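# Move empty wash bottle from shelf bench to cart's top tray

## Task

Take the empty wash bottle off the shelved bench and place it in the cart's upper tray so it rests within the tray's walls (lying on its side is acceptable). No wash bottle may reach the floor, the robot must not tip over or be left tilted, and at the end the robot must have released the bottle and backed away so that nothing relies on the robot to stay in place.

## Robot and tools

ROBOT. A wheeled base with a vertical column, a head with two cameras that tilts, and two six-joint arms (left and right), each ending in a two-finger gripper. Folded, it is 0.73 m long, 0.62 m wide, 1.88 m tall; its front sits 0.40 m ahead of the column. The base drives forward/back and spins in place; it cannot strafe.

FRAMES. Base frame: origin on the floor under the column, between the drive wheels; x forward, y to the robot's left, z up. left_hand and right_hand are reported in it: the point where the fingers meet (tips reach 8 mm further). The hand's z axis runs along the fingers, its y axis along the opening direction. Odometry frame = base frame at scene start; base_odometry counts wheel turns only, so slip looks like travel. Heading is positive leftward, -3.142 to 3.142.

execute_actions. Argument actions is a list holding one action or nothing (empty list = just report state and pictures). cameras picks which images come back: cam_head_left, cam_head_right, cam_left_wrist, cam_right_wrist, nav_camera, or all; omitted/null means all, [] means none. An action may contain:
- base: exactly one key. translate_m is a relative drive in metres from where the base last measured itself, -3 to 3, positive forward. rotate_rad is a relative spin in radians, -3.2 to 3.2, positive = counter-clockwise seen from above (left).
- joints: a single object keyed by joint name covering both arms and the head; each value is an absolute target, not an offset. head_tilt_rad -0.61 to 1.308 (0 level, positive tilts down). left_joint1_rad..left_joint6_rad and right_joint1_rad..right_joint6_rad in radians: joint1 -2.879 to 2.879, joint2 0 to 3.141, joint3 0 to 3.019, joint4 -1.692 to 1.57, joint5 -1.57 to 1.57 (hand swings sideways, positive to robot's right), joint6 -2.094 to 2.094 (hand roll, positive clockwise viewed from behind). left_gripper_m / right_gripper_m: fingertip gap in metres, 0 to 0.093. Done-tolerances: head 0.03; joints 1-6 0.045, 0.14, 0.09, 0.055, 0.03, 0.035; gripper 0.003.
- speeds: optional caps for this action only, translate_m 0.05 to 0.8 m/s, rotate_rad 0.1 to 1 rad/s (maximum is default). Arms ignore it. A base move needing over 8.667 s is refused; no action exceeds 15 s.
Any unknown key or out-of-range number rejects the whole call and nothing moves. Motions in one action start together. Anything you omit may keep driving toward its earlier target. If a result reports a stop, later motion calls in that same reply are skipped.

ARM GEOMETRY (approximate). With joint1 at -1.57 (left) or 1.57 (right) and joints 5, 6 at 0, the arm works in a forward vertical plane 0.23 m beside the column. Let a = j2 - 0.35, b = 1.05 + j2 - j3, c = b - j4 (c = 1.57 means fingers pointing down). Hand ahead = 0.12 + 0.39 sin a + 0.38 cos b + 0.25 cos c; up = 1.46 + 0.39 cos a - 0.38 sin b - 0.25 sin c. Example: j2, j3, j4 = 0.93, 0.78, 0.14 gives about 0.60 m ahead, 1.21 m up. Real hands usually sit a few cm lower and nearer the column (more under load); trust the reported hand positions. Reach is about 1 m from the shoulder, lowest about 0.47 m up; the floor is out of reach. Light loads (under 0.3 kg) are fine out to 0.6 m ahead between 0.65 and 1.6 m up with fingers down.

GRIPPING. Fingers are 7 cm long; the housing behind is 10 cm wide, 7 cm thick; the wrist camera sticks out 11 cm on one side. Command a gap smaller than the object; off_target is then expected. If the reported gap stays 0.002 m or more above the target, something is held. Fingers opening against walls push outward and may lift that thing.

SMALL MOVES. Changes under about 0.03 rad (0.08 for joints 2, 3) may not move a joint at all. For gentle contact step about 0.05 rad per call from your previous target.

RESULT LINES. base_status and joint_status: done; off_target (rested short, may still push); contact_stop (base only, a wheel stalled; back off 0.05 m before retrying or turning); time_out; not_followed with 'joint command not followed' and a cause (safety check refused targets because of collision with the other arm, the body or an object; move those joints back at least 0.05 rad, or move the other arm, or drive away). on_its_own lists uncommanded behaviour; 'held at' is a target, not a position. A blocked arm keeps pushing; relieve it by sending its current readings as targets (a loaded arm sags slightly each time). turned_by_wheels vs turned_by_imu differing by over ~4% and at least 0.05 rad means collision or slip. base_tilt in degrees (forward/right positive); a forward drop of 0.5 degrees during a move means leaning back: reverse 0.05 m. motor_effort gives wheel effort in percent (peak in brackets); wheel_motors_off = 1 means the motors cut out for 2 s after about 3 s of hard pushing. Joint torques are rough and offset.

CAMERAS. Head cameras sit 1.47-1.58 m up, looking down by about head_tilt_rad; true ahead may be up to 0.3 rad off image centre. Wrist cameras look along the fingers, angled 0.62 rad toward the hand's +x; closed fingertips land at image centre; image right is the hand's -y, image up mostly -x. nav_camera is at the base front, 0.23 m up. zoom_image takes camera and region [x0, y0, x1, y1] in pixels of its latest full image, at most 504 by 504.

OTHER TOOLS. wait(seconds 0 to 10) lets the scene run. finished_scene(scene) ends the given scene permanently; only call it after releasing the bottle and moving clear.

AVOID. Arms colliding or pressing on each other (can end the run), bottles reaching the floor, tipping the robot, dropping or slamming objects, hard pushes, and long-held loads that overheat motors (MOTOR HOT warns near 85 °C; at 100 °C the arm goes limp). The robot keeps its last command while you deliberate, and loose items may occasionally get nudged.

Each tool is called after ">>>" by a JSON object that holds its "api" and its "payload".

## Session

>>> {"api": "execute_actions", "payload": {"actions": [{"joints":{"head_tilt_rad":0.25}}]}}

Scene clock: 0.90 s.
Joint torques (N m, as the arm reports them, + toward a larger angle): left_arm=[-0.73 -7.33 -1.   -1.32 -0.03 -0.06] | right_arm=[-0.47 -5.58 -0.88 -1.48  0.09  0.13]
base_odometry: x=+0.000 y=+0.000 heading=+0.000 (m, m, rad; odometry frame)
turned_by_wheels: +0.000 (rad since the last result)
turned_by_imu: +0.000 (rad since the last result)
base_tilt: forward=-0.1 right=+0.2 (deg)
base_status: not commanded
joint_positions: head_tilt_rad=+0.270 left_joint1_rad=-1.566 left_joint2_rad=+0.921 left_joint3_rad=+0.416 left_joint4_rad=-0.912 left_joint5_rad=-0.044 left_joint6_rad=-0.085 left_gripper_m=+0.095 right_joint1_rad=+1.549 right_joint2_rad=+0.877 right_joint3_rad=+0.380 right_joint4_rad=-0.965 right_joint5_rad=+0.048 right_joint6_rad=+0.069 right_gripper_m=+0.095
joint_status: all done
wheel_motors_off: 0
motor_effort: left_wheel=+2(2) right_wheel=+2(3) (%)
left_hand: x=+0.1488 y=+0.2333 z=+1.2434 quat_wxyz=(+0.431, +0.031, -0.901, -0.040) (m; base frame)
right_hand: x=+0.1306 y=-0.2380 z=+1.2613 quat_wxyz=(+0.451, -0.029, -0.891, +0.043) (m; base frame)
pictures: cam_head_left, cam_head_right, cam_left_wrist, cam_right_wrist, nav_camera
Images, in order (width x height): cam_head_left 672x504, cam_head_right 672x504, cam_left_wrist 504x504, cam_right_wrist 504x504, nav_camera 672x504.

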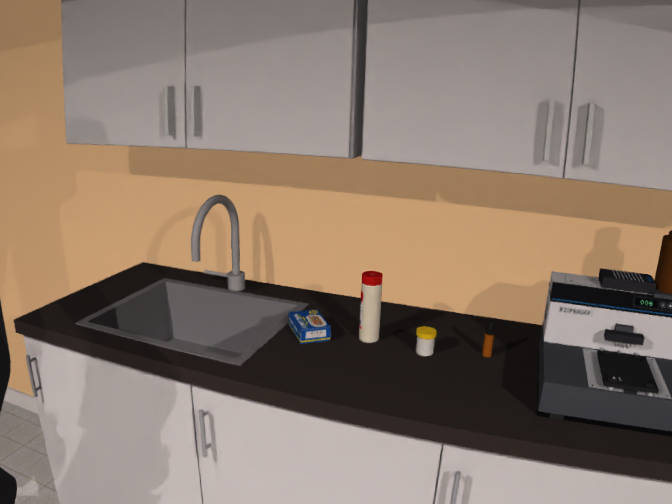

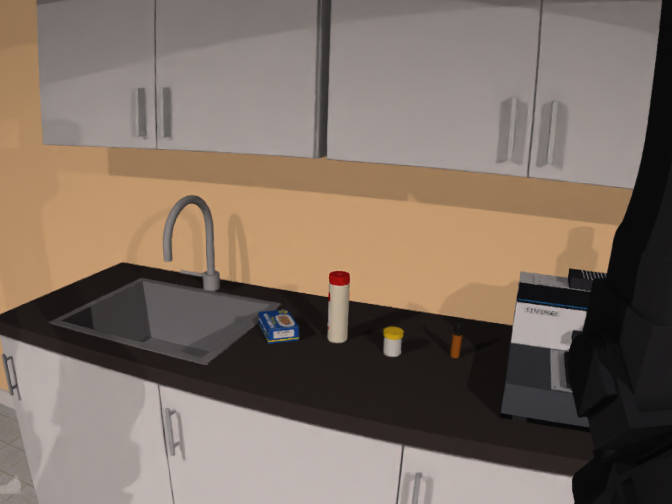

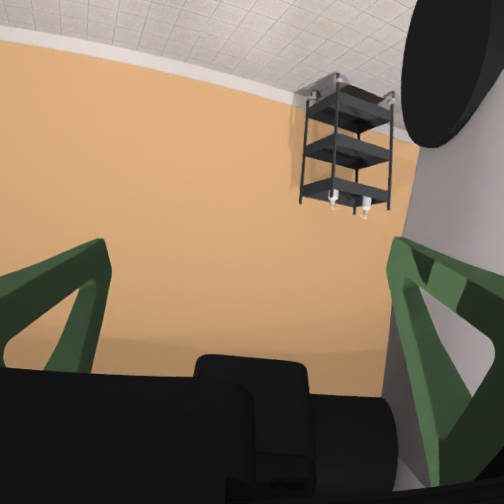

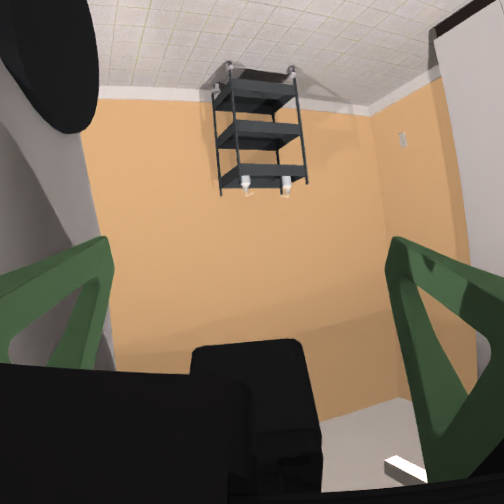

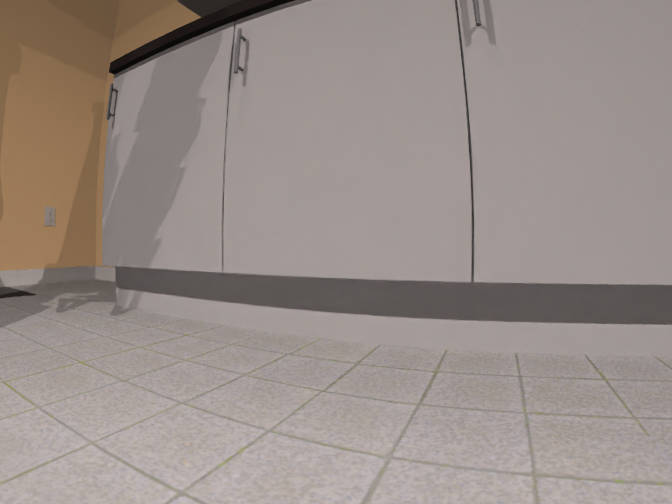

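Similar layout; bench should be to the left.

>>> {"api": "execute_actions", "payload": {"actions": [{"base":{"rotate_rad":1.3}}], "cameras": ["cam_head_left","nav_camera"]}}

Scene clock: 10.03 s.
Joint torques (N m, as the arm reports them, + toward a larger angle): left_arm=[-0.28 -7.66 -1.22 -1.39 -0.02 -0.06] | right_arm=[-0.67 -5.72 -0.95 -1.48  0.09  0.1 ]
base_odometry: x=+0.000 y=+0.000 heading=+1.300 (m, m, rad; odometry frame)
turned_by_wheels: +1.300 (rad since the last result)
turned_by_imu: +1.285 (rad since the last result)
base_tilt: forward=-0.1 right=+0.2 (deg)
base_status: done
joint_positions: head_tilt_rad=+0.269 left_joint1_rad=-1.566 left_joint2_rad=+0.921 left_joint3_rad=+0.416 left_joint4_rad=-0.912 left_joint5_rad=-0.044 left_joint6_rad=-0.085 left_gripper_m=+0.095 right_joint1_rad=+1.549 right_joint2_rad=+0.877 right_joint3_rad=+0.380 right_joint4_rad=-0.965 right_joint5_rad=+0.048 right_joint6_rad=+0.069 right_gripper_m=+0.095
joint_status: not commanded
wheel_motors_off: 0
motor_effort: left_wheel=+0(36) right_wheel=+0(32) (%)
left_hand: x=+0.1488 y=+0.2333 z=+1.2434 quat_wxyz=(+0.431, +0.031, -0.901, -0.040) (m; base frame)
right_hand: x=+0.1306 y=-0.2380 z=+1.2613 quat_wxyz=(+0.451, -0.029, -0.891, +0.043) (m; base frame)
pictures: cam_head_left, nav_camera
Images, in order (width x height): cam_head_left 672x504, nav_camera 672x504.

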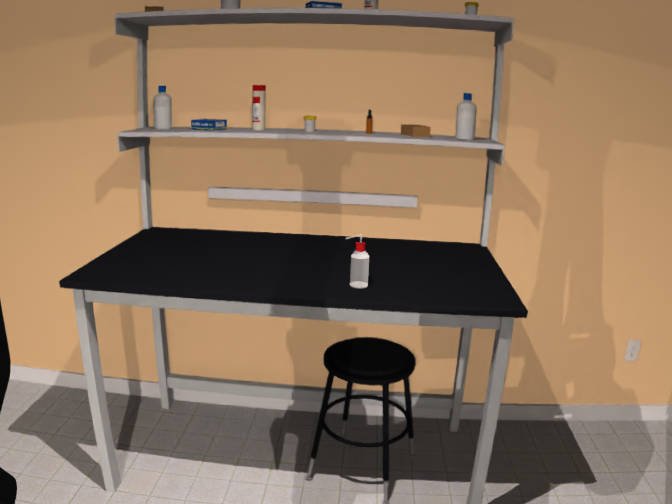

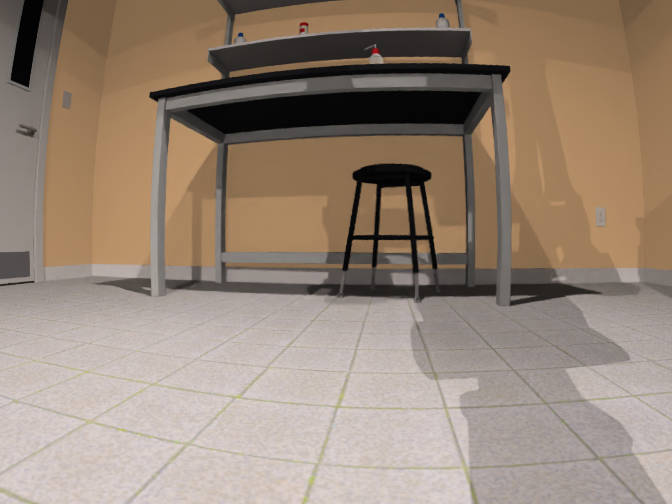

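>>> {"api": "execute_actions", "payload": {"actions": [{"base":{"rotate_rad":0.063}}], "cameras": []}}

>>> {"api": "execute_actions", "payload": {"actions": [{"base":{"translate_m":0.8},"joints":{"head_tilt_rad":0.5,"right_joint1_rad":1.57,"right_joint2_rad":1.915,"right_joint3_rad":1.45,"right_joint4_rad":1.06,"right_joint5_rad":0,"right_joint6_rad":0,"right_gripper_m":0.093}}], "cameras": ["cam_head_left","cam_right_wrist"]}}

Scene clock: 24.23 s.
Joint torques (N m, as the arm reports them, + toward a larger angle): left_arm=[-0.74 -7.84 -1.16 -1.28 -0.01 -0.06] | right_arm=[-0.71 -5.69 -0.79 -1.47  0.1   0.11]
base_odometry: x=+0.000 y=+0.000 heading=+1.362 (m, m, rad; odometry frame)
turned_by_wheels: +0.063 (rad since the last result)
turned_by_imu: +0.063 (rad since the last result)
base_tilt: forward=-0.1 right=+0.3 (deg)
base_status: done
joint_positions: head_tilt_rad=+0.269 left_joint1_rad=-1.566 left_joint2_rad=+0.921 left_joint3_rad=+0.416 left_joint4_rad=-0.912 left_joint5_rad=-0.044 left_joint6_rad=-0.085 left_gripper_m=+0.095 right_joint1_rad=+1.549 right_joint2_rad=+0.877 right_joint3_rad=+0.380 right_joint4_rad=-0.965 right_joint5_rad=+0.048 right_joint6_rad=+0.069 right_gripper_m=+0.095
joint_status: not commanded
wheel_motors_off: 0
motor_effort: left_wheel=+0(25) right_wheel=+0(29) (%)
left_hand: x=+0.1488 y=+0.2333 z=+1.2434 quat_wxyz=(+0.431, +0.031, -0.901, -0.040) (m; base frame)
right_hand: x=+0.1306 y=-0.2380 z=+1.2613 quat_wxyz=(+0.451, -0.029, -0.891, +0.043) (m; base frame)
pictures: none
No camera images: the call's "cameras" was empty. Leave "cameras" out to get every camera's image.

Scene clock: 27.13 s.
Joint torques (N m, as the arm reports them, + toward a larger angle): left_arm=[-0.51 -6.72 -1.17 -1.4  -0.04 -0.07] | right_arm=[  0.68 -17.52   2.66   2.82  -0.06  -0.02]
base_odometry: x=+0.165 y=+0.783 heading=+1.363 (m, m, rad; odometry frame)
turned_by_wheels: +0.000 (rad since the last result)
turned_by_imu: +0.001 (rad since the last result)
base_tilt: forward=-0.1 right=+0.3 (deg)
base_status: done
joint_positions: head_tilt_rad=+0.504 left_joint1_rad=-1.566 left_joint2_rad=+0.921 left_joint3_rad=+0.418 left_joint4_rad=-0.912 left_joint5_rad=-0.044 left_joint6_rad=-0.085 left_gripper_m=+0.095 right_joint1_rad=+1.559 right_joint2_rad=+1.912 right_joint3_rad=+1.450 right_joint4_rad=+1.037 right_joint5_rad=+0.004 right_joint6_rad=+0.011 right_gripper_m=+0.093
joint_status: all done
wheel_motors_off: 0
motor_effort: left_wheel=+0(44) right_wheel=+0(53) (%)
left_hand: x=+0.1498 y=+0.2333 z=+1.2430 quat_wxyz=(+0.430, +0.031, -0.902, -0.040) (m; base frame)
right_hand: x=+0.7511 y=-0.2353 z=+0.9649 quat_wxyz=(-0.522, -0.006, -0.853, +0.005) (m; base frame)
pictures: cam_head_left, cam_right_wrist
Images, in order (width x height): cam_head_left 672x504, cam_right_wrist 504x504.

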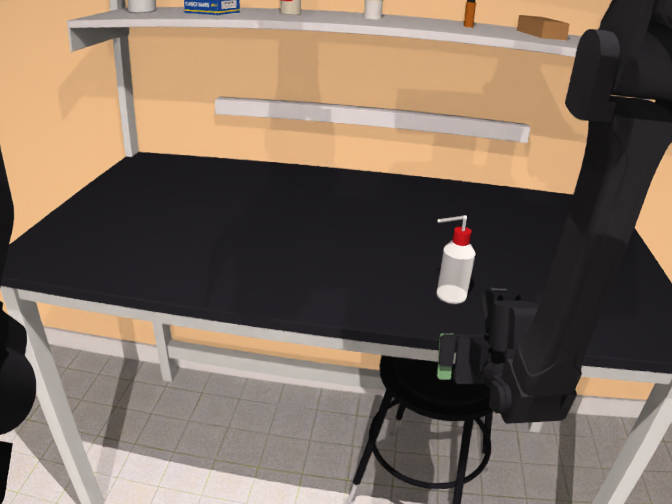

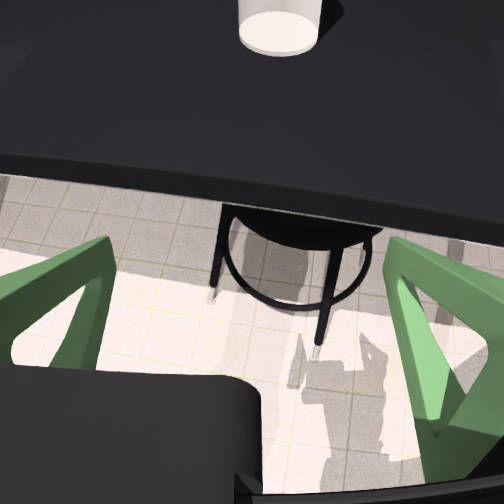

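>>> {"api": "execute_actions", "payload": {"actions": [{"base":{"rotate_rad":-0.02}}], "cameras": []}}

>>> {"api": "execute_actions", "payload": {"actions": [{"base":{"translate_m":0.16},"speeds":{"translate_m":0.2}}], "cameras": ["cam_right_wrist","nav_camera"]}}

Scene clock: 35.13 s.
Joint torques (N m, as the arm reports them, + toward a larger angle): left_arm=[-0.51 -7.17 -1.23 -1.44 -0.04 -0.09] | right_arm=[ -0.26 -17.7    2.66   2.68  -0.04  -0.04]
base_odometry: x=+0.165 y=+0.783 heading=+1.344 (m, m, rad; odometry frame)
turned_by_wheels: -0.019 (rad since the last result)
turned_by_imu: -0.018 (rad since the last result)
base_tilt: forward=+0.0 right=+0.2 (deg)
base_status: done
joint_positions: head_tilt_rad=+0.504 left_joint1_rad=-1.566 left_joint2_rad=+0.921 left_joint3_rad=+0.418 left_joint4_rad=-0.912 left_joint5_rad=-0.044 left_joint6_rad=-0.085 left_gripper_m=+0.095 right_joint1_rad=+1.565 right_joint2_rad=+1.912 right_joint3_rad=+1.450 right_joint4_rad=+1.037 right_joint5_rad=+0.004 right_joint6_rad=+0.011 right_gripper_m=+0.093
joint_status: not commanded
wheel_motors_off: 0
motor_effort: left_wheel=+0(30) right_wheel=-1(35) (%)
left_hand: x=+0.1498 y=+0.2333 z=+1.2430 quat_wxyz=(+0.430, +0.031, -0.902, -0.040) (m; base frame)
right_hand: x=+0.7512 y=-0.2309 z=+0.9648 quat_wxyz=(-0.522, -0.006, -0.853, +0.002) (m; base frame)
pictures: none
No camera images: the call's "cameras" was empty. Leave "cameras" out to get every camera's image.

Scene clock: 36.97 s.
Joint torques (N m, as the arm reports them, + toward a larger angle): left_arm=[-0.87 -7.04 -0.98 -1.32  0.01 -0.05] | right_arm=[  0.12 -17.48   2.78   2.66  -0.04  -0.03]
base_odometry: x=+0.201 y=+0.939 heading=+1.343 (m, m, rad; odometry frame)
turned_by_wheels: -0.001 (rad since the last result)
turned_by_imu: +0.000 (rad since the last result)
base_tilt: forward=+0.0 right=+0.2 (deg)
base_status: done
joint_positions: head_tilt_rad=+0.505 left_joint1_rad=-1.566 left_joint2_rad=+0.921 left_joint3_rad=+0.416 left_joint4_rad=-0.912 left_joint5_rad=-0.044 left_joint6_rad=-0.085 left_gripper_m=+0.095 right_joint1_rad=+1.565 right_joint2_rad=+1.912 right_joint3_rad=+1.449 right_joint4_rad=+1.037 right_joint5_rad=+0.004 right_joint6_rad=+0.011 right_gripper_m=+0.093
joint_status: not commanded
wheel_motors_off: 0
motor_effort: left_wheel=-1(33) right_wheel=+0(51) (%)
left_hand: x=+0.1488 y=+0.2333 z=+1.2434 quat_wxyz=(+0.431, +0.031, -0.901, -0.040) (m; base frame)
right_hand: x=+0.7506 y=-0.2309 z=+0.9647 quat_wxyz=(-0.522, -0.006, -0.853, +0.002) (m; base frame)
pictures: cam_right_wrist, nav_camera
Images, in order (width x height): cam_right_wrist 504x504, nav_camera 672x504.

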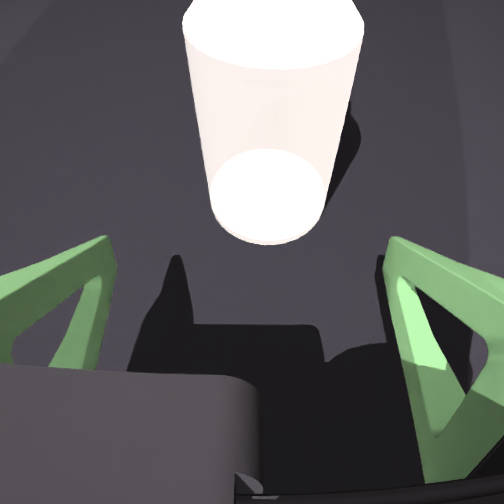

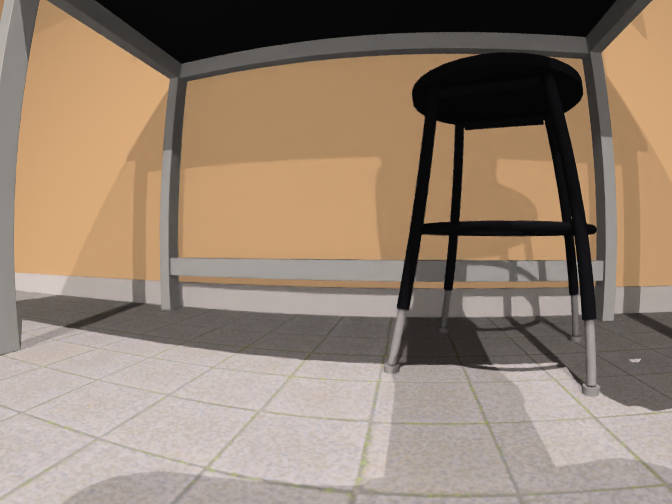

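>>> {"api": "execute_actions", "payload": {"actions": [{"base":{"translate_m":0.07},"speeds":{"translate_m":0.1}}], "cameras": ["cam_right_wrist"]}}

Scene clock: 43.77 s.
Joint torques (N m, as the arm reports them, + toward a larger angle): left_arm=[-0.56 -7.63 -1.17 -1.35 -0.04 -0.08] | right_arm=[  0.03 -17.34   2.83   2.73  -0.04  -0.01]
base_odometry: x=+0.217 y=+1.007 heading=+1.343 (m, m, rad; odometry frame)
turned_by_wheels: -0.001 (rad since the last result)
turned_by_imu: +0.000 (rad since the last result)
base_tilt: forward=-0.1 right=+0.2 (deg)
base_status: done
joint_positions: head_tilt_rad=+0.505 left_joint1_rad=-1.566 left_joint2_rad=+0.921 left_joint3_rad=+0.417 left_joint4_rad=-0.912 left_joint5_rad=-0.044 left_joint6_rad=-0.085 left_gripper_m=+0.095 right_joint1_rad=+1.565 right_joint2_rad=+1.912 right_joint3_rad=+1.448 right_joint4_rad=+1.037 right_joint5_rad=+0.004 right_joint6_rad=+0.011 right_gripper_m=+0.093
joint_status: not commanded
wheel_motors_off: 0
motor_effort: left_wheel=-1(27) right_wheel=+0(38) (%)
left_hand: x=+0.1492 y=+0.2333 z=+1.2432 quat_wxyz=(+0.430, +0.031, -0.901, -0.040) (m; base frame)
right_hand: x=+0.7502 y=-0.2309 z=+0.9644 quat_wxyz=(-0.521, -0.006, -0.853, +0.002) (m; base frame)
pictures: cam_right_wrist
Images, in order (width x height): cam_right_wrist 504x504.

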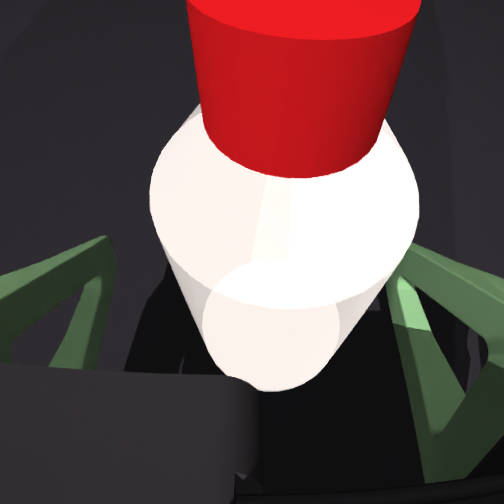

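>>> {"api": "execute_actions", "payload": {"actions": [{"joints":{"right_gripper_m":0.03}}], "cameras": []}}

>>> {"api": "execute_actions", "payload": {"actions": [{"joints":{"right_joint2_rad":1.75}}], "cameras": ["cam_head_left"]}}

>>> {"api": "execute_actions", "payload": {"actions": [{"base":{"translate_m":-0.7},"speeds":{"translate_m":0.4}}], "cameras": []}}

>>> {"api": "execute_actions", "payload": {"actions": [{"base":{"rotate_rad":1.9},"speeds":{"rotate_rad":0.6},"joints":{"head_tilt_rad":0.3}}], "cameras": ["cam_head_left","nav_camera"]}}

Scene clock: 52.90 s.
Joint torques (N m, as the arm reports them, + toward a larger angle): left_arm=[-0.22 -6.93 -1.06 -1.37 -0.04 -0.05] | right_arm=[  0.12 -17.58   2.86   2.76   0.    -0.02]
base_odometry: x=+0.217 y=+1.007 heading=+1.343 (m, m, rad; odometry frame)
turned_by_wheels: +0.000 (rad since the last result)
turned_by_imu: +0.001 (rad since the last result)
base_tilt: forward=+0.0 right=+0.2 (deg)
base_status: not commanded
joint_positions: head_tilt_rad=+0.505 left_joint1_rad=-1.566 left_joint2_rad=+0.921 left_joint3_rad=+0.417 left_joint4_rad=-0.912 left_joint5_rad=-0.044 left_joint6_rad=-0.085 left_gripper_m=+0.095 right_joint1_rad=+1.565 right_joint2_rad=+1.912 right_joint3_rad=+1.448 right_joint4_rad=+1.037 right_joint5_rad=+0.003 right_joint6_rad=+0.011 right_gripper_m=+0.055
joint_status: right_gripper_m off_target (ended at +0.055, target +0.030)
wheel_motors_off: 0
motor_effort: left_wheel=-1(1) right_wheel=+0(0) (%)
left_hand: x=+0.1492 y=+0.2333 z=+1.2432 quat_wxyz=(+0.430, +0.031, -0.901, -0.040) (m; base frame)
right_hand: x=+0.7502 y=-0.2307 z=+0.9644 quat_wxyz=(-0.521, -0.005, -0.853, +0.002) (m; base frame)
pictures: none
No camera images: the call's "cameras" was empty. Leave "cameras" out to get every camera's image.

Scene clock: 54.13 s.
Joint torques (N m, as the arm reports them, + toward a larger angle): left_arm=[-0.89 -7.26 -1.16 -1.25  0.   -0.04] | right_arm=[ -0.32 -18.27   4.56   2.65  -0.01  -0.03]
base_odometry: x=+0.217 y=+1.007 heading=+1.342 (m, m, rad; odometry frame)
turned_by_wheels: +0.000 (rad since the last result)
turned_by_imu: +0.000 (rad since the last result)
base_tilt: forward=+0.0 right=+0.2 (deg)
base_status: not commanded
joint_positions: head_tilt_rad=+0.505 left_joint1_rad=-1.566 left_joint2_rad=+0.921 left_joint3_rad=+0.417 left_joint4_rad=-0.912 left_joint5_rad=-0.044 left_joint6_rad=-0.085 left_gripper_m=+0.095 right_joint1_rad=+1.565 right_joint2_rad=+1.738 right_joint3_rad=+1.448 right_joint4_rad=+1.040 right_joint5_rad=+0.003 right_joint6_rad=+0.011 right_gripper_m=+0.055
joint_status: all done
wheel_motors_off: 0
motor_effort: left_wheel=-1(1) right_wheel=+0(1) (%)
left_hand: x=+0.1492 y=+0.2333 z=+1.2432 quat_wxyz=(+0.430, +0.031, -0.901, -0.040) (m; base frame)
right_hand: x=+0.8261 y=-0.2303 z=+1.0810 quat_wxyz=(-0.595, -0.005, -0.804, +0.001) (m; base frame)
pictures: cam_head_left
Images, in order (width x height): cam_head_left 672x504.

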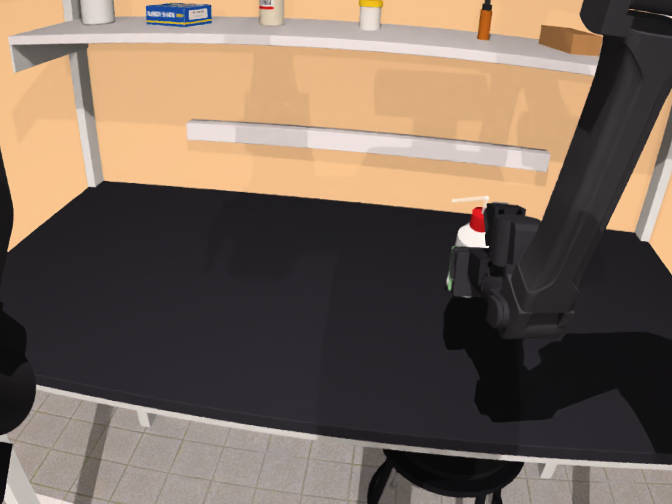

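Scene clock: 57.13 s.
Joint torques (N m, as the arm reports them, + toward a larger angle): left_arm=[-0.22 -6.95 -0.81 -1.41 -0.04 -0.06] | right_arm=[  0.06 -18.36   4.7    2.65  -0.02  -0.03]
base_odometry: x=+0.059 y=+0.325 heading=+1.342 (m, m, rad; odometry frame)
turned_by_wheels: -0.001 (rad since the last result)
turned_by_imu: +0.000 (rad since the last result)
base_tilt: forward=-0.1 right=+0.1 (deg)
base_status: done
joint_positions: head_tilt_rad=+0.505 left_joint1_rad=-1.566 left_joint2_rad=+0.921 left_joint3_rad=+0.414 left_joint4_rad=-0.912 left_joint5_rad=-0.044 left_joint6_rad=-0.085 left_gripper_m=+0.095 right_joint1_rad=+1.565 right_joint2_rad=+1.738 right_joint3_rad=+1.447 right_joint4_rad=+1.040 right_joint5_rad=+0.003 right_joint6_rad=+0.011 right_gripper_m=+0.055
joint_status: not commanded
wheel_motors_off: 0
motor_effort: left_wheel=+0(31) right_wheel=+0(53) (%)
left_hand: x=+0.1480 y=+0.2333 z=+1.2436 quat_wxyz=(+0.431, +0.031, -0.901, -0.040) (m; base frame)
right_hand: x=+0.8253 y=-0.2303 z=+1.0801 quat_wxyz=(-0.594, -0.005, -0.805, +0.001) (m; base frame)
pictures: none
No camera images: the call's "cameras" was empty. Leave "cameras" out to get every camera's image.

Scene clock: 61.33 s.
Joint torques (N m, as the arm reports them, + toward a larger angle): left_arm=[-0.17 -7.23 -0.75 -1.37 -0.03 -0.07] | right_arm=[  0.   -18.     4.77   2.7    0.02  -0.04]
base_odometry: x=+0.059 y=+0.325 heading=-3.042 (m, m, rad; odometry frame)
turned_by_wheels: +1.899 (rad since the last result)
turned_by_imu: +1.882 (rad since the last result)
base_tilt: forward=-0.1 right=+0.2 (deg)
base_status: done
joint_positions: head_tilt_rad=+0.319 left_joint1_rad=-1.566 left_joint2_rad=+0.921 left_joint3_rad=+0.415 left_joint4_rad=-0.912 left_joint5_rad=-0.044 left_joint6_rad=-0.085 left_gripper_m=+0.095 right_joint1_rad=+1.567 right_joint2_rad=+1.738 right_joint3_rad=+1.447 right_joint4_rad=+1.040 right_joint5_rad=+0.003 right_joint6_rad=+0.011 right_gripper_m=+0.055
joint_status: all done
wheel_motors_off: 0
motor_effort: left_wheel=-1(31) right_wheel=+1(42) (%)
left_hand: x=+0.1482 y=+0.2333 z=+1.2436 quat_wxyz=(+0.431, +0.031, -0.901, -0.040) (m; base frame)
right_hand: x=+0.8253 y=-0.2287 z=+1.0801 quat_wxyz=(-0.594, -0.005, -0.805, +0.000) (m; base frame)
pictures: cam_head_left, nav_camera
Images, in order (width x height): cam_head_left 672x504, nav_camera 672x504.

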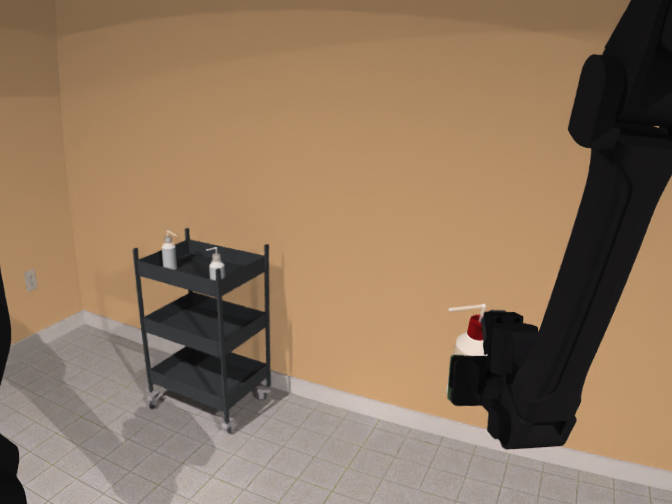

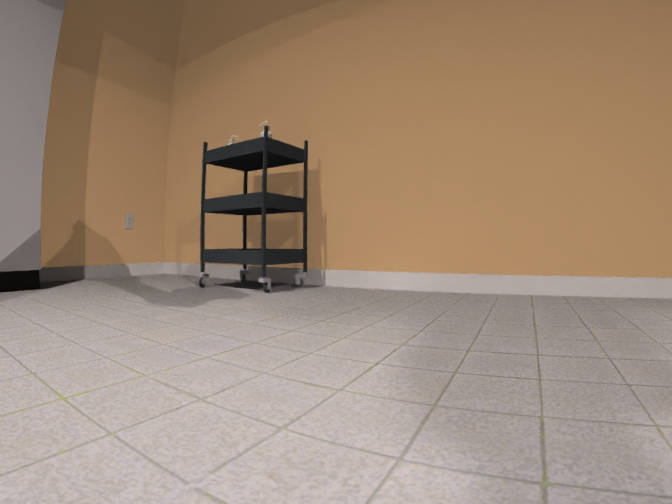

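>>> {"api": "execute_actions", "payload": {"actions": [{"base":{"rotate_rad":0.30},"speeds":{"rotate_rad":0.5}}], "cameras": []}}

>>> {"api": "execute_actions", "payload": {"actions": [{"base":{"translate_m":1.2},"speeds":{"translate_m":0.5},"joints":{"head_tilt_rad":0.6}}], "cameras": ["cam_head_left","nav_camera"]}}

Scene clock: 71.70 s.
Joint torques (N m, as the arm reports them, + toward a larger angle): left_arm=[-0.77 -7.53 -1.16 -1.35 -0.03 -0.03] | right_arm=[ -0.45 -18.49   4.74   2.68  -0.02  -0.01]
base_odometry: x=+0.059 y=+0.325 heading=-2.742 (m, m, rad; odometry frame)
turned_by_wheels: +0.300 (rad since the last result)
turned_by_imu: +0.298 (rad since the last result)
base_tilt: forward=+0.0 right=+0.2 (deg)
base_status: done
joint_positions: head_tilt_rad=+0.319 left_joint1_rad=-1.566 left_joint2_rad=+0.921 left_joint3_rad=+0.415 left_joint4_rad=-0.912 left_joint5_rad=-0.044 left_joint6_rad=-0.085 left_gripper_m=+0.095 right_joint1_rad=+1.567 right_joint2_rad=+1.738 right_joint3_rad=+1.447 right_joint4_rad=+1.040 right_joint5_rad=+0.003 right_joint6_rad=+0.011 right_gripper_m=+0.055
joint_status: not commanded
wheel_motors_off: 0
motor_effort: left_wheel=+0(26) right_wheel=+0(28) (%)
left_hand: x=+0.1482 y=+0.2333 z=+1.2436 quat_wxyz=(+0.431, +0.031, -0.901, -0.040) (m; base frame)
right_hand: x=+0.8253 y=-0.2285 z=+1.0801 quat_wxyz=(-0.594, -0.005, -0.805, +0.000) (m; base frame)
pictures: none
No camera images: the call's "cameras" was empty. Leave "cameras" out to get every camera's image.

Scene clock: 75.63 s.
Joint torques (N m, as the arm reports them, + toward a larger angle): left_arm=[-0.39 -5.81 -0.92 -1.32 -0.02 -0.09] | right_arm=[ -0.11 -18.4    4.82   2.68  -0.02  -0.03]
base_odometry: x=-1.047 y=-0.142 heading=-2.742 (m, m, rad; odometry frame)
turned_by_wheels: +0.000 (rad since the last result)
turned_by_imu: +0.002 (rad since the last result)
base_tilt: forward=-0.1 right=+0.2 (deg)
base_status: done
joint_positions: head_tilt_rad=+0.604 left_joint1_rad=-1.566 left_joint2_rad=+0.921 left_joint3_rad=+0.416 left_joint4_rad=-0.912 left_joint5_rad=-0.044 left_joint6_rad=-0.085 left_gripper_m=+0.095 right_joint1_rad=+1.567 right_joint2_rad=+1.740 right_joint3_rad=+1.445 right_joint4_rad=+1.040 right_joint5_rad=+0.003 right_joint6_rad=+0.011 right_gripper_m=+0.055
joint_status: all done
wheel_motors_off: 0
motor_effort: left_wheel=+0(46) right_wheel=+0(54) (%)
left_hand: x=+0.1488 y=+0.2333 z=+1.2434 quat_wxyz=(+0.431, +0.031, -0.901, -0.040) (m; base frame)
right_hand: x=+0.8240 y=-0.2285 z=+1.0787 quat_wxyz=(-0.593, -0.005, -0.805, +0.000) (m; base frame)
pictures: cam_head_left, nav_camera
Images, in order (width x height): cam_head_left 672x504, nav_camera 672x504.

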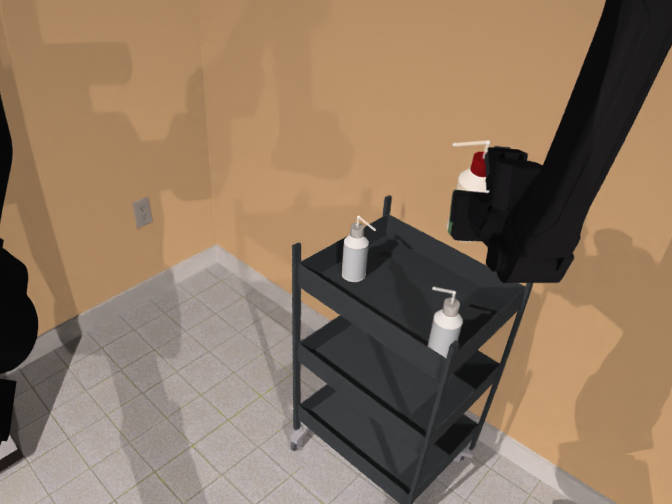

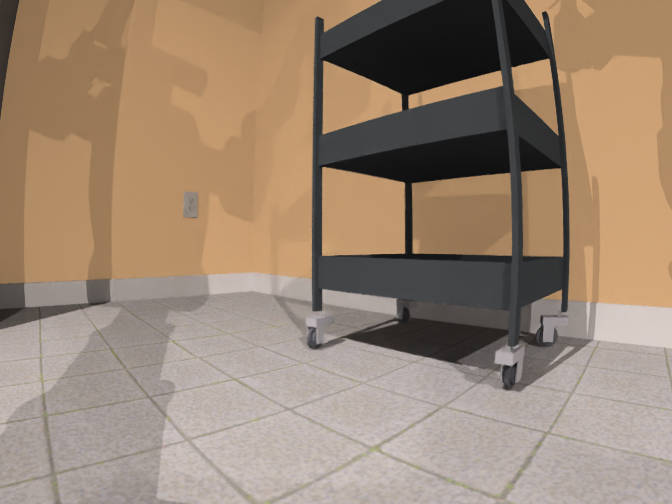

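>>> {"api": "execute_actions", "payload": {"actions": [{"base":{"rotate_rad":0.078},"speeds":{"rotate_rad":0.3}}], "cameras": []}}

>>> {"api": "execute_actions", "payload": {"actions": [{"base":{"translate_m":0.3},"speeds":{"translate_m":0.2},"joints":{"head_tilt_rad":0.7}}], "cameras": ["cam_head_left","nav_camera"]}}

Scene clock: 97.03 s.
Joint torques (N m, as the arm reports them, + toward a larger angle): left_arm=[-0.46 -7.76 -1.22 -1.15 -0.01 -0.08] | right_arm=[ -0.58 -18.59   4.93   2.68   0.    -0.04]
base_odometry: x=-1.047 y=-0.142 heading=-2.665 (m, m, rad; odometry frame)
turned_by_wheels: +0.077 (rad since the last result)
turned_by_imu: +0.075 (rad since the last result)
base_tilt: forward=-0.1 right=+0.2 (deg)
base_status: done
joint_positions: head_tilt_rad=+0.604 left_joint1_rad=-1.566 left_joint2_rad=+0.921 left_joint3_rad=+0.416 left_joint4_rad=-0.912 left_joint5_rad=-0.044 left_joint6_rad=-0.085 left_gripper_m=+0.095 right_joint1_rad=+1.570 right_joint2_rad=+1.740 right_joint3_rad=+1.445 right_joint4_rad=+1.040 right_joint5_rad=+0.003 right_joint6_rad=+0.011 right_gripper_m=+0.055
joint_status: not commanded
wheel_motors_off: 0
motor_effort: left_wheel=-1(36) right_wheel=+0(44) (%)
left_hand: x=+0.1488 y=+0.2333 z=+1.2434 quat_wxyz=(+0.431, +0.031, -0.901, -0.040) (m; base frame)
right_hand: x=+0.8240 y=-0.2265 z=+1.0787 quat_wxyz=(-0.593, -0.005, -0.805, -0.002) (m; base frame)
pictures: none
No camera images: the call's "cameras" was empty. Leave "cameras" out to get every camera's image.

Scene clock: 99.57 s.
Joint torques (N m, as the arm reports them, + toward a larger angle): left_arm=[-0.71 -6.95 -1.02 -1.31 -0.03 -0.08] | right_arm=[ -0.68 -18.86   4.89   2.66   0.    -0.02]
base_odometry: x=-1.313 y=-0.279 heading=-2.665 (m, m, rad; odometry frame)
turned_by_wheels: +0.001 (rad since the last result)
turned_by_imu: +0.001 (rad since the last result)
base_tilt: forward=+0.0 right=+0.1 (deg)
base_status: done
joint_positions: head_tilt_rad=+0.703 left_joint1_rad=-1.566 left_joint2_rad=+0.921 left_joint3_rad=+0.416 left_joint4_rad=-0.912 left_joint5_rad=-0.044 left_joint6_rad=-0.085 left_gripper_m=+0.095 right_joint1_rad=+1.570 right_joint2_rad=+1.740 right_joint3_rad=+1.444 right_joint4_rad=+1.040 right_joint5_rad=+0.003 right_joint6_rad=+0.011 right_gripper_m=+0.055
joint_status: all done
wheel_motors_off: 0
motor_effort: left_wheel=+0(55) right_wheel=-1(36) (%)
left_hand: x=+0.1490 y=+0.2333 z=+1.2433 quat_wxyz=(+0.430, +0.031, -0.901, -0.040) (m; base frame)
right_hand: x=+0.8234 y=-0.2265 z=+1.0779 quat_wxyz=(-0.592, -0.005, -0.806, -0.002) (m; base frame)
pictures: cam_head_left, nav_camera
Images, in order (width x height): cam_head_left 672x504, nav_camera 672x504.

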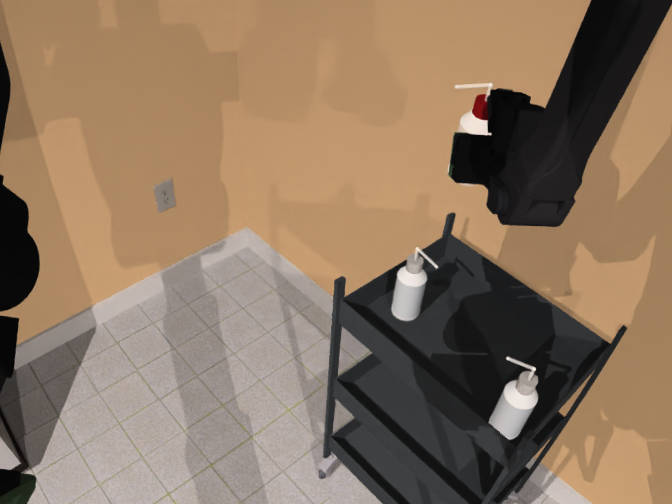

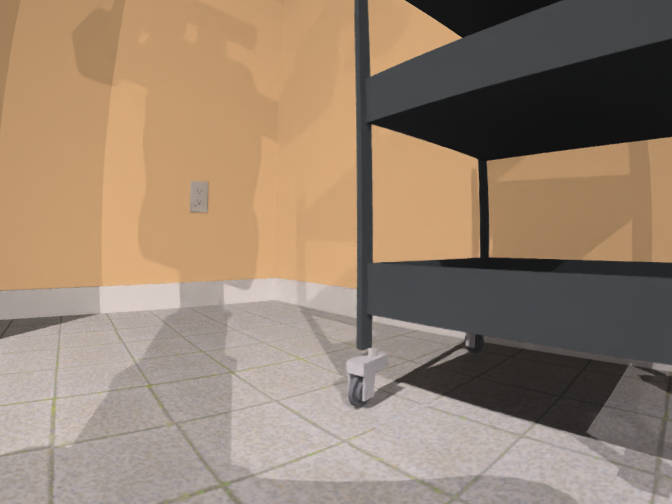

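>>> {"api": "execute_actions", "payload": {"actions": [{"base":{"rotate_rad":-0.03},"speeds":{"rotate_rad":0.2},"joints":{"right_joint2_rad":2.1,"right_joint3_rad":1.8,"right_joint4_rad":0.88}}], "cameras": ["cam_head_left"]}}

>>> {"api": "execute_actions", "payload": {"actions": [{"joints":{"right_joint2_rad":2.4,"right_joint3_rad":2.2,"right_joint4_rad":0.78}}], "cameras": ["cam_head_left","cam_head_right"]}}

Scene clock: 114.97 s.
Joint torques (N m, as the arm reports them, + toward a larger angle): left_arm=[-0.76 -7.42 -1.1  -1.36 -0.03 -0.05] | right_arm=[ -0.11 -19.85   5.74   1.44  -0.02   0.  ]
base_odometry: x=-1.314 y=-0.279 heading=-2.693 (m, m, rad; odometry frame)
turned_by_wheels: -0.029 (rad since the last result)
turned_by_imu: -0.028 (rad since the last result)
base_tilt: forward=+0.0 right=+0.2 (deg)
base_status: done
joint_positions: head_tilt_rad=+0.703 left_joint1_rad=-1.566 left_joint2_rad=+0.921 left_joint3_rad=+0.417 left_joint4_rad=-0.912 left_joint5_rad=-0.044 left_joint6_rad=-0.085 left_gripper_m=+0.095 right_joint1_rad=+1.568 right_joint2_rad=+2.113 right_joint3_rad=+1.782 right_joint4_rad=+0.888 right_joint5_rad=+0.003 right_joint6_rad=+0.011 right_gripper_m=+0.055
joint_status: all done
wheel_motors_off: 0
motor_effort: left_wheel=+1(33) right_wheel=-2(35) (%)
left_hand: x=+0.1492 y=+0.2333 z=+1.2432 quat_wxyz=(+0.430, +0.031, -0.901, -0.040) (m; base frame)
right_hand: x=+0.7909 y=-0.2280 z=+0.8901 quat_wxyz=(-0.514, -0.005, -0.858, +0.000) (m; base frame)
pictures: cam_head_left
Images, in order (width x height): cam_head_left 672x504.

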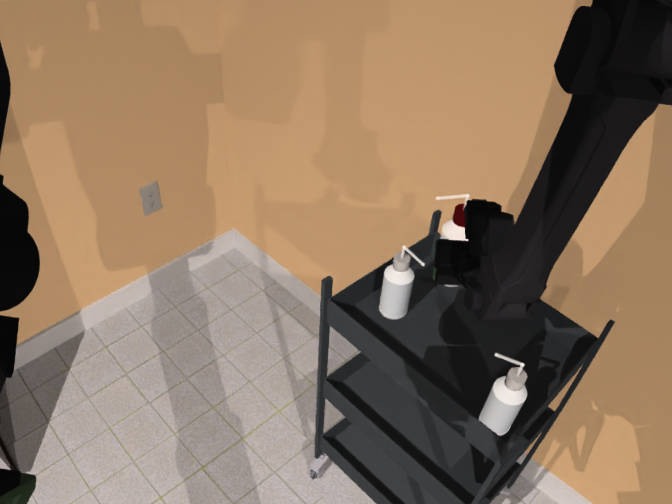

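Scene clock: 116.40 s.
Joint torques (N m, as the arm reports them, + toward a larger angle): left_arm=[-0.2  -7.1  -1.1  -1.42 -0.05 -0.07] | right_arm=[ -0.16 -19.27   7.     1.29   0.    -0.01]
base_odometry: x=-1.314 y=-0.279 heading=-2.693 (m, m, rad; odometry frame)
turned_by_wheels: +0.000 (rad since the last result)
turned_by_imu: +0.000 (rad since the last result)
base_tilt: forward=-0.1 right=+0.2 (deg)
base_status: not commanded
joint_positions: head_tilt_rad=+0.703 left_joint1_rad=-1.566 left_joint2_rad=+0.921 left_joint3_rad=+0.417 left_joint4_rad=-0.912 left_joint5_rad=-0.044 left_joint6_rad=-0.085 left_gripper_m=+0.095 right_joint1_rad=+1.568 right_joint2_rad=+2.416 right_joint3_rad=+2.176 right_joint4_rad=+0.791 right_joint5_rad=+0.003 right_joint6_rad=+0.011 right_gripper_m=+0.055
joint_status: all done
wheel_motors_off: 0
motor_effort: left_wheel=+1(1) right_wheel=-3(3) (%)
left_hand: x=+0.1492 y=+0.2333 z=+1.2432 quat_wxyz=(+0.430, +0.031, -0.901, -0.040) (m; base frame)
right_hand: x=+0.7853 y=-0.2282 z=+0.7886 quat_wxyz=(-0.512, -0.005, -0.859, +0.000) (m; base frame)
pictures: cam_head_left, cam_head_right
Images, in order (width x height): cam_head_left 672x504, cam_head_right 672x504.

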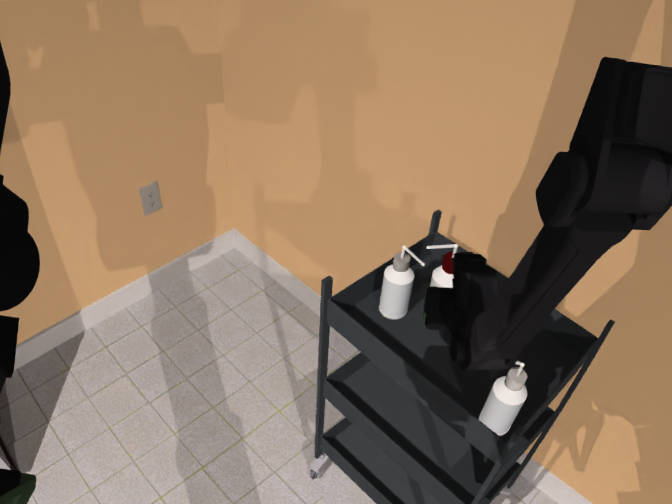

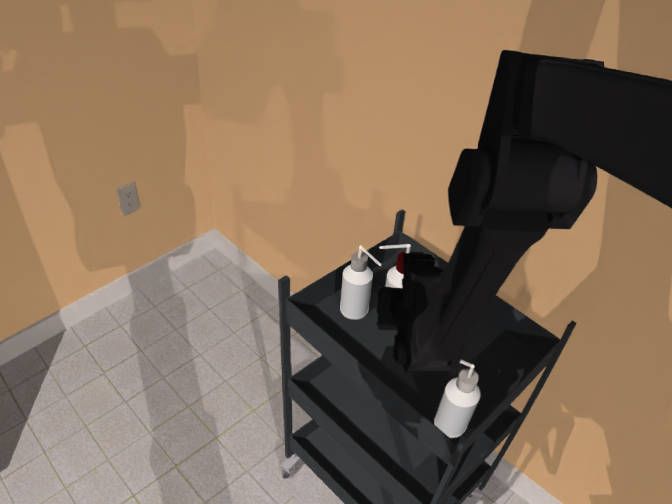

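>>> {"api": "execute_actions", "payload": {"actions": [{"joints":{"right_gripper_m":0.08}}], "cameras": ["cam_right_wrist"]}}

>>> {"api": "execute_actions", "payload": {"actions": [{"joints":{"right_joint2_rad":1.75,"right_joint3_rad":1.45,"right_joint4_rad":1.04}}], "cameras": ["cam_head_left"]}}

Scene clock: 129.00 s.
Joint torques (N m, as the arm reports them, + toward a larger angle): left_arm=[-0.68 -7.41 -1.21 -1.34 -0.03 -0.07] | right_arm=[ -0.25 -19.01   6.99   1.3    0.01  -0.03]
base_odometry: x=-1.314 y=-0.279 heading=-2.693 (m, m, rad; odometry frame)
turned_by_wheels: +0.000 (rad since the last result)
turned_by_imu: +0.001 (rad since the last result)
base_tilt: forward=-0.1 right=+0.2 (deg)
base_status: not commanded
joint_positions: head_tilt_rad=+0.703 left_joint1_rad=-1.566 left_joint2_rad=+0.921 left_joint3_rad=+0.417 left_joint4_rad=-0.912 left_joint5_rad=-0.044 left_joint6_rad=-0.085 left_gripper_m=+0.095 right_joint1_rad=+1.568 right_joint2_rad=+2.416 right_joint3_rad=+2.176 right_joint4_rad=+0.791 right_joint5_rad=+0.003 right_joint6_rad=+0.011 right_gripper_m=+0.080
joint_status: all done
wheel_motors_off: 0
motor_effort: left_wheel=+1(1) right_wheel=-3(3) (%)
left_hand: x=+0.1492 y=+0.2333 z=+1.2432 quat_wxyz=(+0.430, +0.031, -0.901, -0.040) (m; base frame)
right_hand: x=+0.7853 y=-0.2282 z=+0.7886 quat_wxyz=(-0.512, -0.005, -0.859, +0.000) (m; base frame)
pictures: cam_right_wrist
Images, in order (width x height): cam_right_wrist 504x504.

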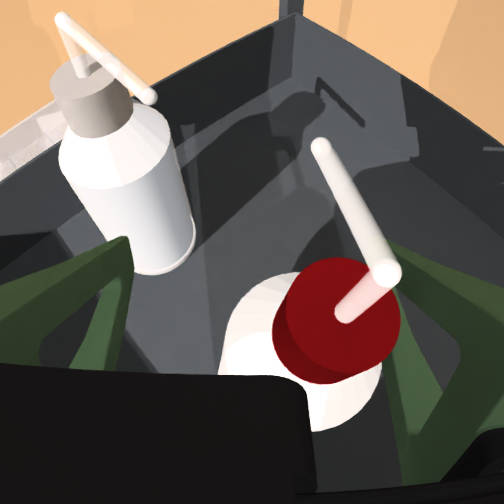

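Scene clock: 130.63 s.
Joint torques (N m, as the arm reports them, + toward a larger angle): left_arm=[-0.72 -7.22 -0.98 -1.38 -0.03 -0.05] | right_arm=[  0.3  -19.23   4.53   2.43  -0.01  -0.02]
base_odometry: x=-1.314 y=-0.279 heading=-2.693 (m, m, rad; odometry frame)
turned_by_wheels: +0.000 (rad since the last result)
turned_by_imu: +0.000 (rad since the last result)
base_tilt: forward=+0.0 right=+0.2 (deg)
base_status: not commanded
joint_positions: head_tilt_rad=+0.703 left_joint1_rad=-1.566 left_joint2_rad=+0.921 left_joint3_rad=+0.417 left_joint4_rad=-0.912 left_joint5_rad=-0.044 left_joint6_rad=-0.085 left_gripper_m=+0.095 right_joint1_rad=+1.568 right_joint2_rad=+1.754 right_joint3_rad=+1.446 right_joint4_rad=+1.028 right_joint5_rad=+0.003 right_joint6_rad=+0.011 right_gripper_m=+0.080
joint_status: all done
wheel_motors_off: 0
motor_effort: left_wheel=+2(2) right_wheel=-4(4) (%)
left_hand: x=+0.1492 y=+0.2333 z=+1.2432 quat_wxyz=(+0.430, +0.031, -0.901, -0.040) (m; base frame)
right_hand: x=+0.8179 y=-0.2276 z=+1.0658 quat_wxyz=(-0.582, -0.005, -0.813, -0.001) (m; base frame)
pictures: cam_head_left
Images, in order (width x height): cam_head_left 672x504.

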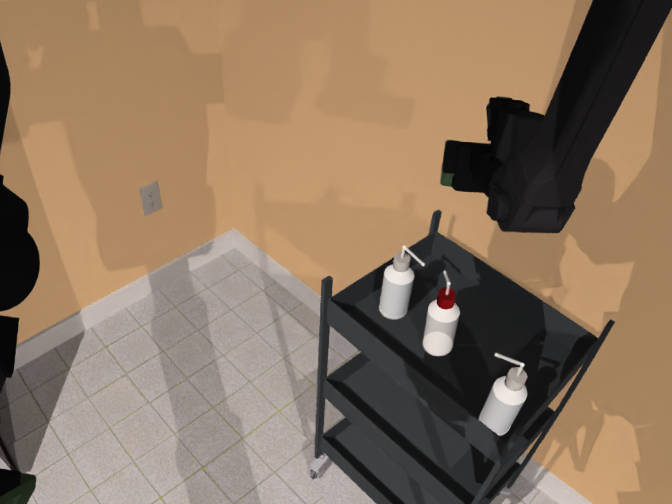

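>>> {"api": "execute_actions", "payload": {"actions": [{"base":{"translate_m":-0.5},"speeds":{"translate_m":0.3}}], "cameras": ["cam_head_left"]}}

>>> {"api": "finished_scene", "payload": {"scene": 2}}

Scene clock: 139.70 s.
Joint torques (N m, as the arm reports them, + toward a larger angle): left_arm=[-0.75 -7.03 -0.99 -1.34 -0.04 -0.05] | right_arm=[ -0.41 -19.86   4.66   2.31  -0.02  -0.01]
base_odometry: x=-0.863 y=-0.063 heading=-2.694 (m, m, rad; odometry frame)
turned_by_wheels: +0.000 (rad since the last result)
turned_by_imu: +0.001 (rad since the last result)
base_tilt: forward=-0.1 right=+0.2 (deg)
base_status: done
joint_positions: head_tilt_rad=+0.703 left_joint1_rad=-1.566 left_joint2_rad=+0.921 left_joint3_rad=+0.415 left_joint4_rad=-0.912 left_joint5_rad=-0.044 left_joint6_rad=-0.085 left_gripper_m=+0.095 right_joint1_rad=+1.568 right_joint2_rad=+1.754 right_joint3_rad=+1.445 right_joint4_rad=+1.028 right_joint5_rad=+0.003 right_joint6_rad=+0.011 right_gripper_m=+0.080
joint_status: not commanded
wheel_motors_off: 0
motor_effort: left_wheel=-1(31) right_wheel=+0(59) (%)
left_hand: x=+0.1484 y=+0.2333 z=+1.2435 quat_wxyz=(+0.431, +0.031, -0.901, -0.040) (m; base frame)
right_hand: x=+0.8174 y=-0.2276 z=+1.0655 quat_wxyz=(-0.582, -0.005, -0.813, -0.001) (m; base frame)
pictures: cam_head_left
Images, in order (width x height): cam_head_left 672x504.

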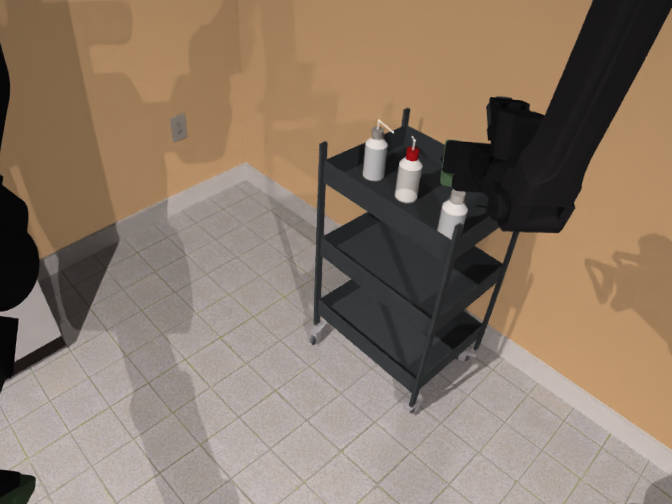

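The scene is finished: the task was done.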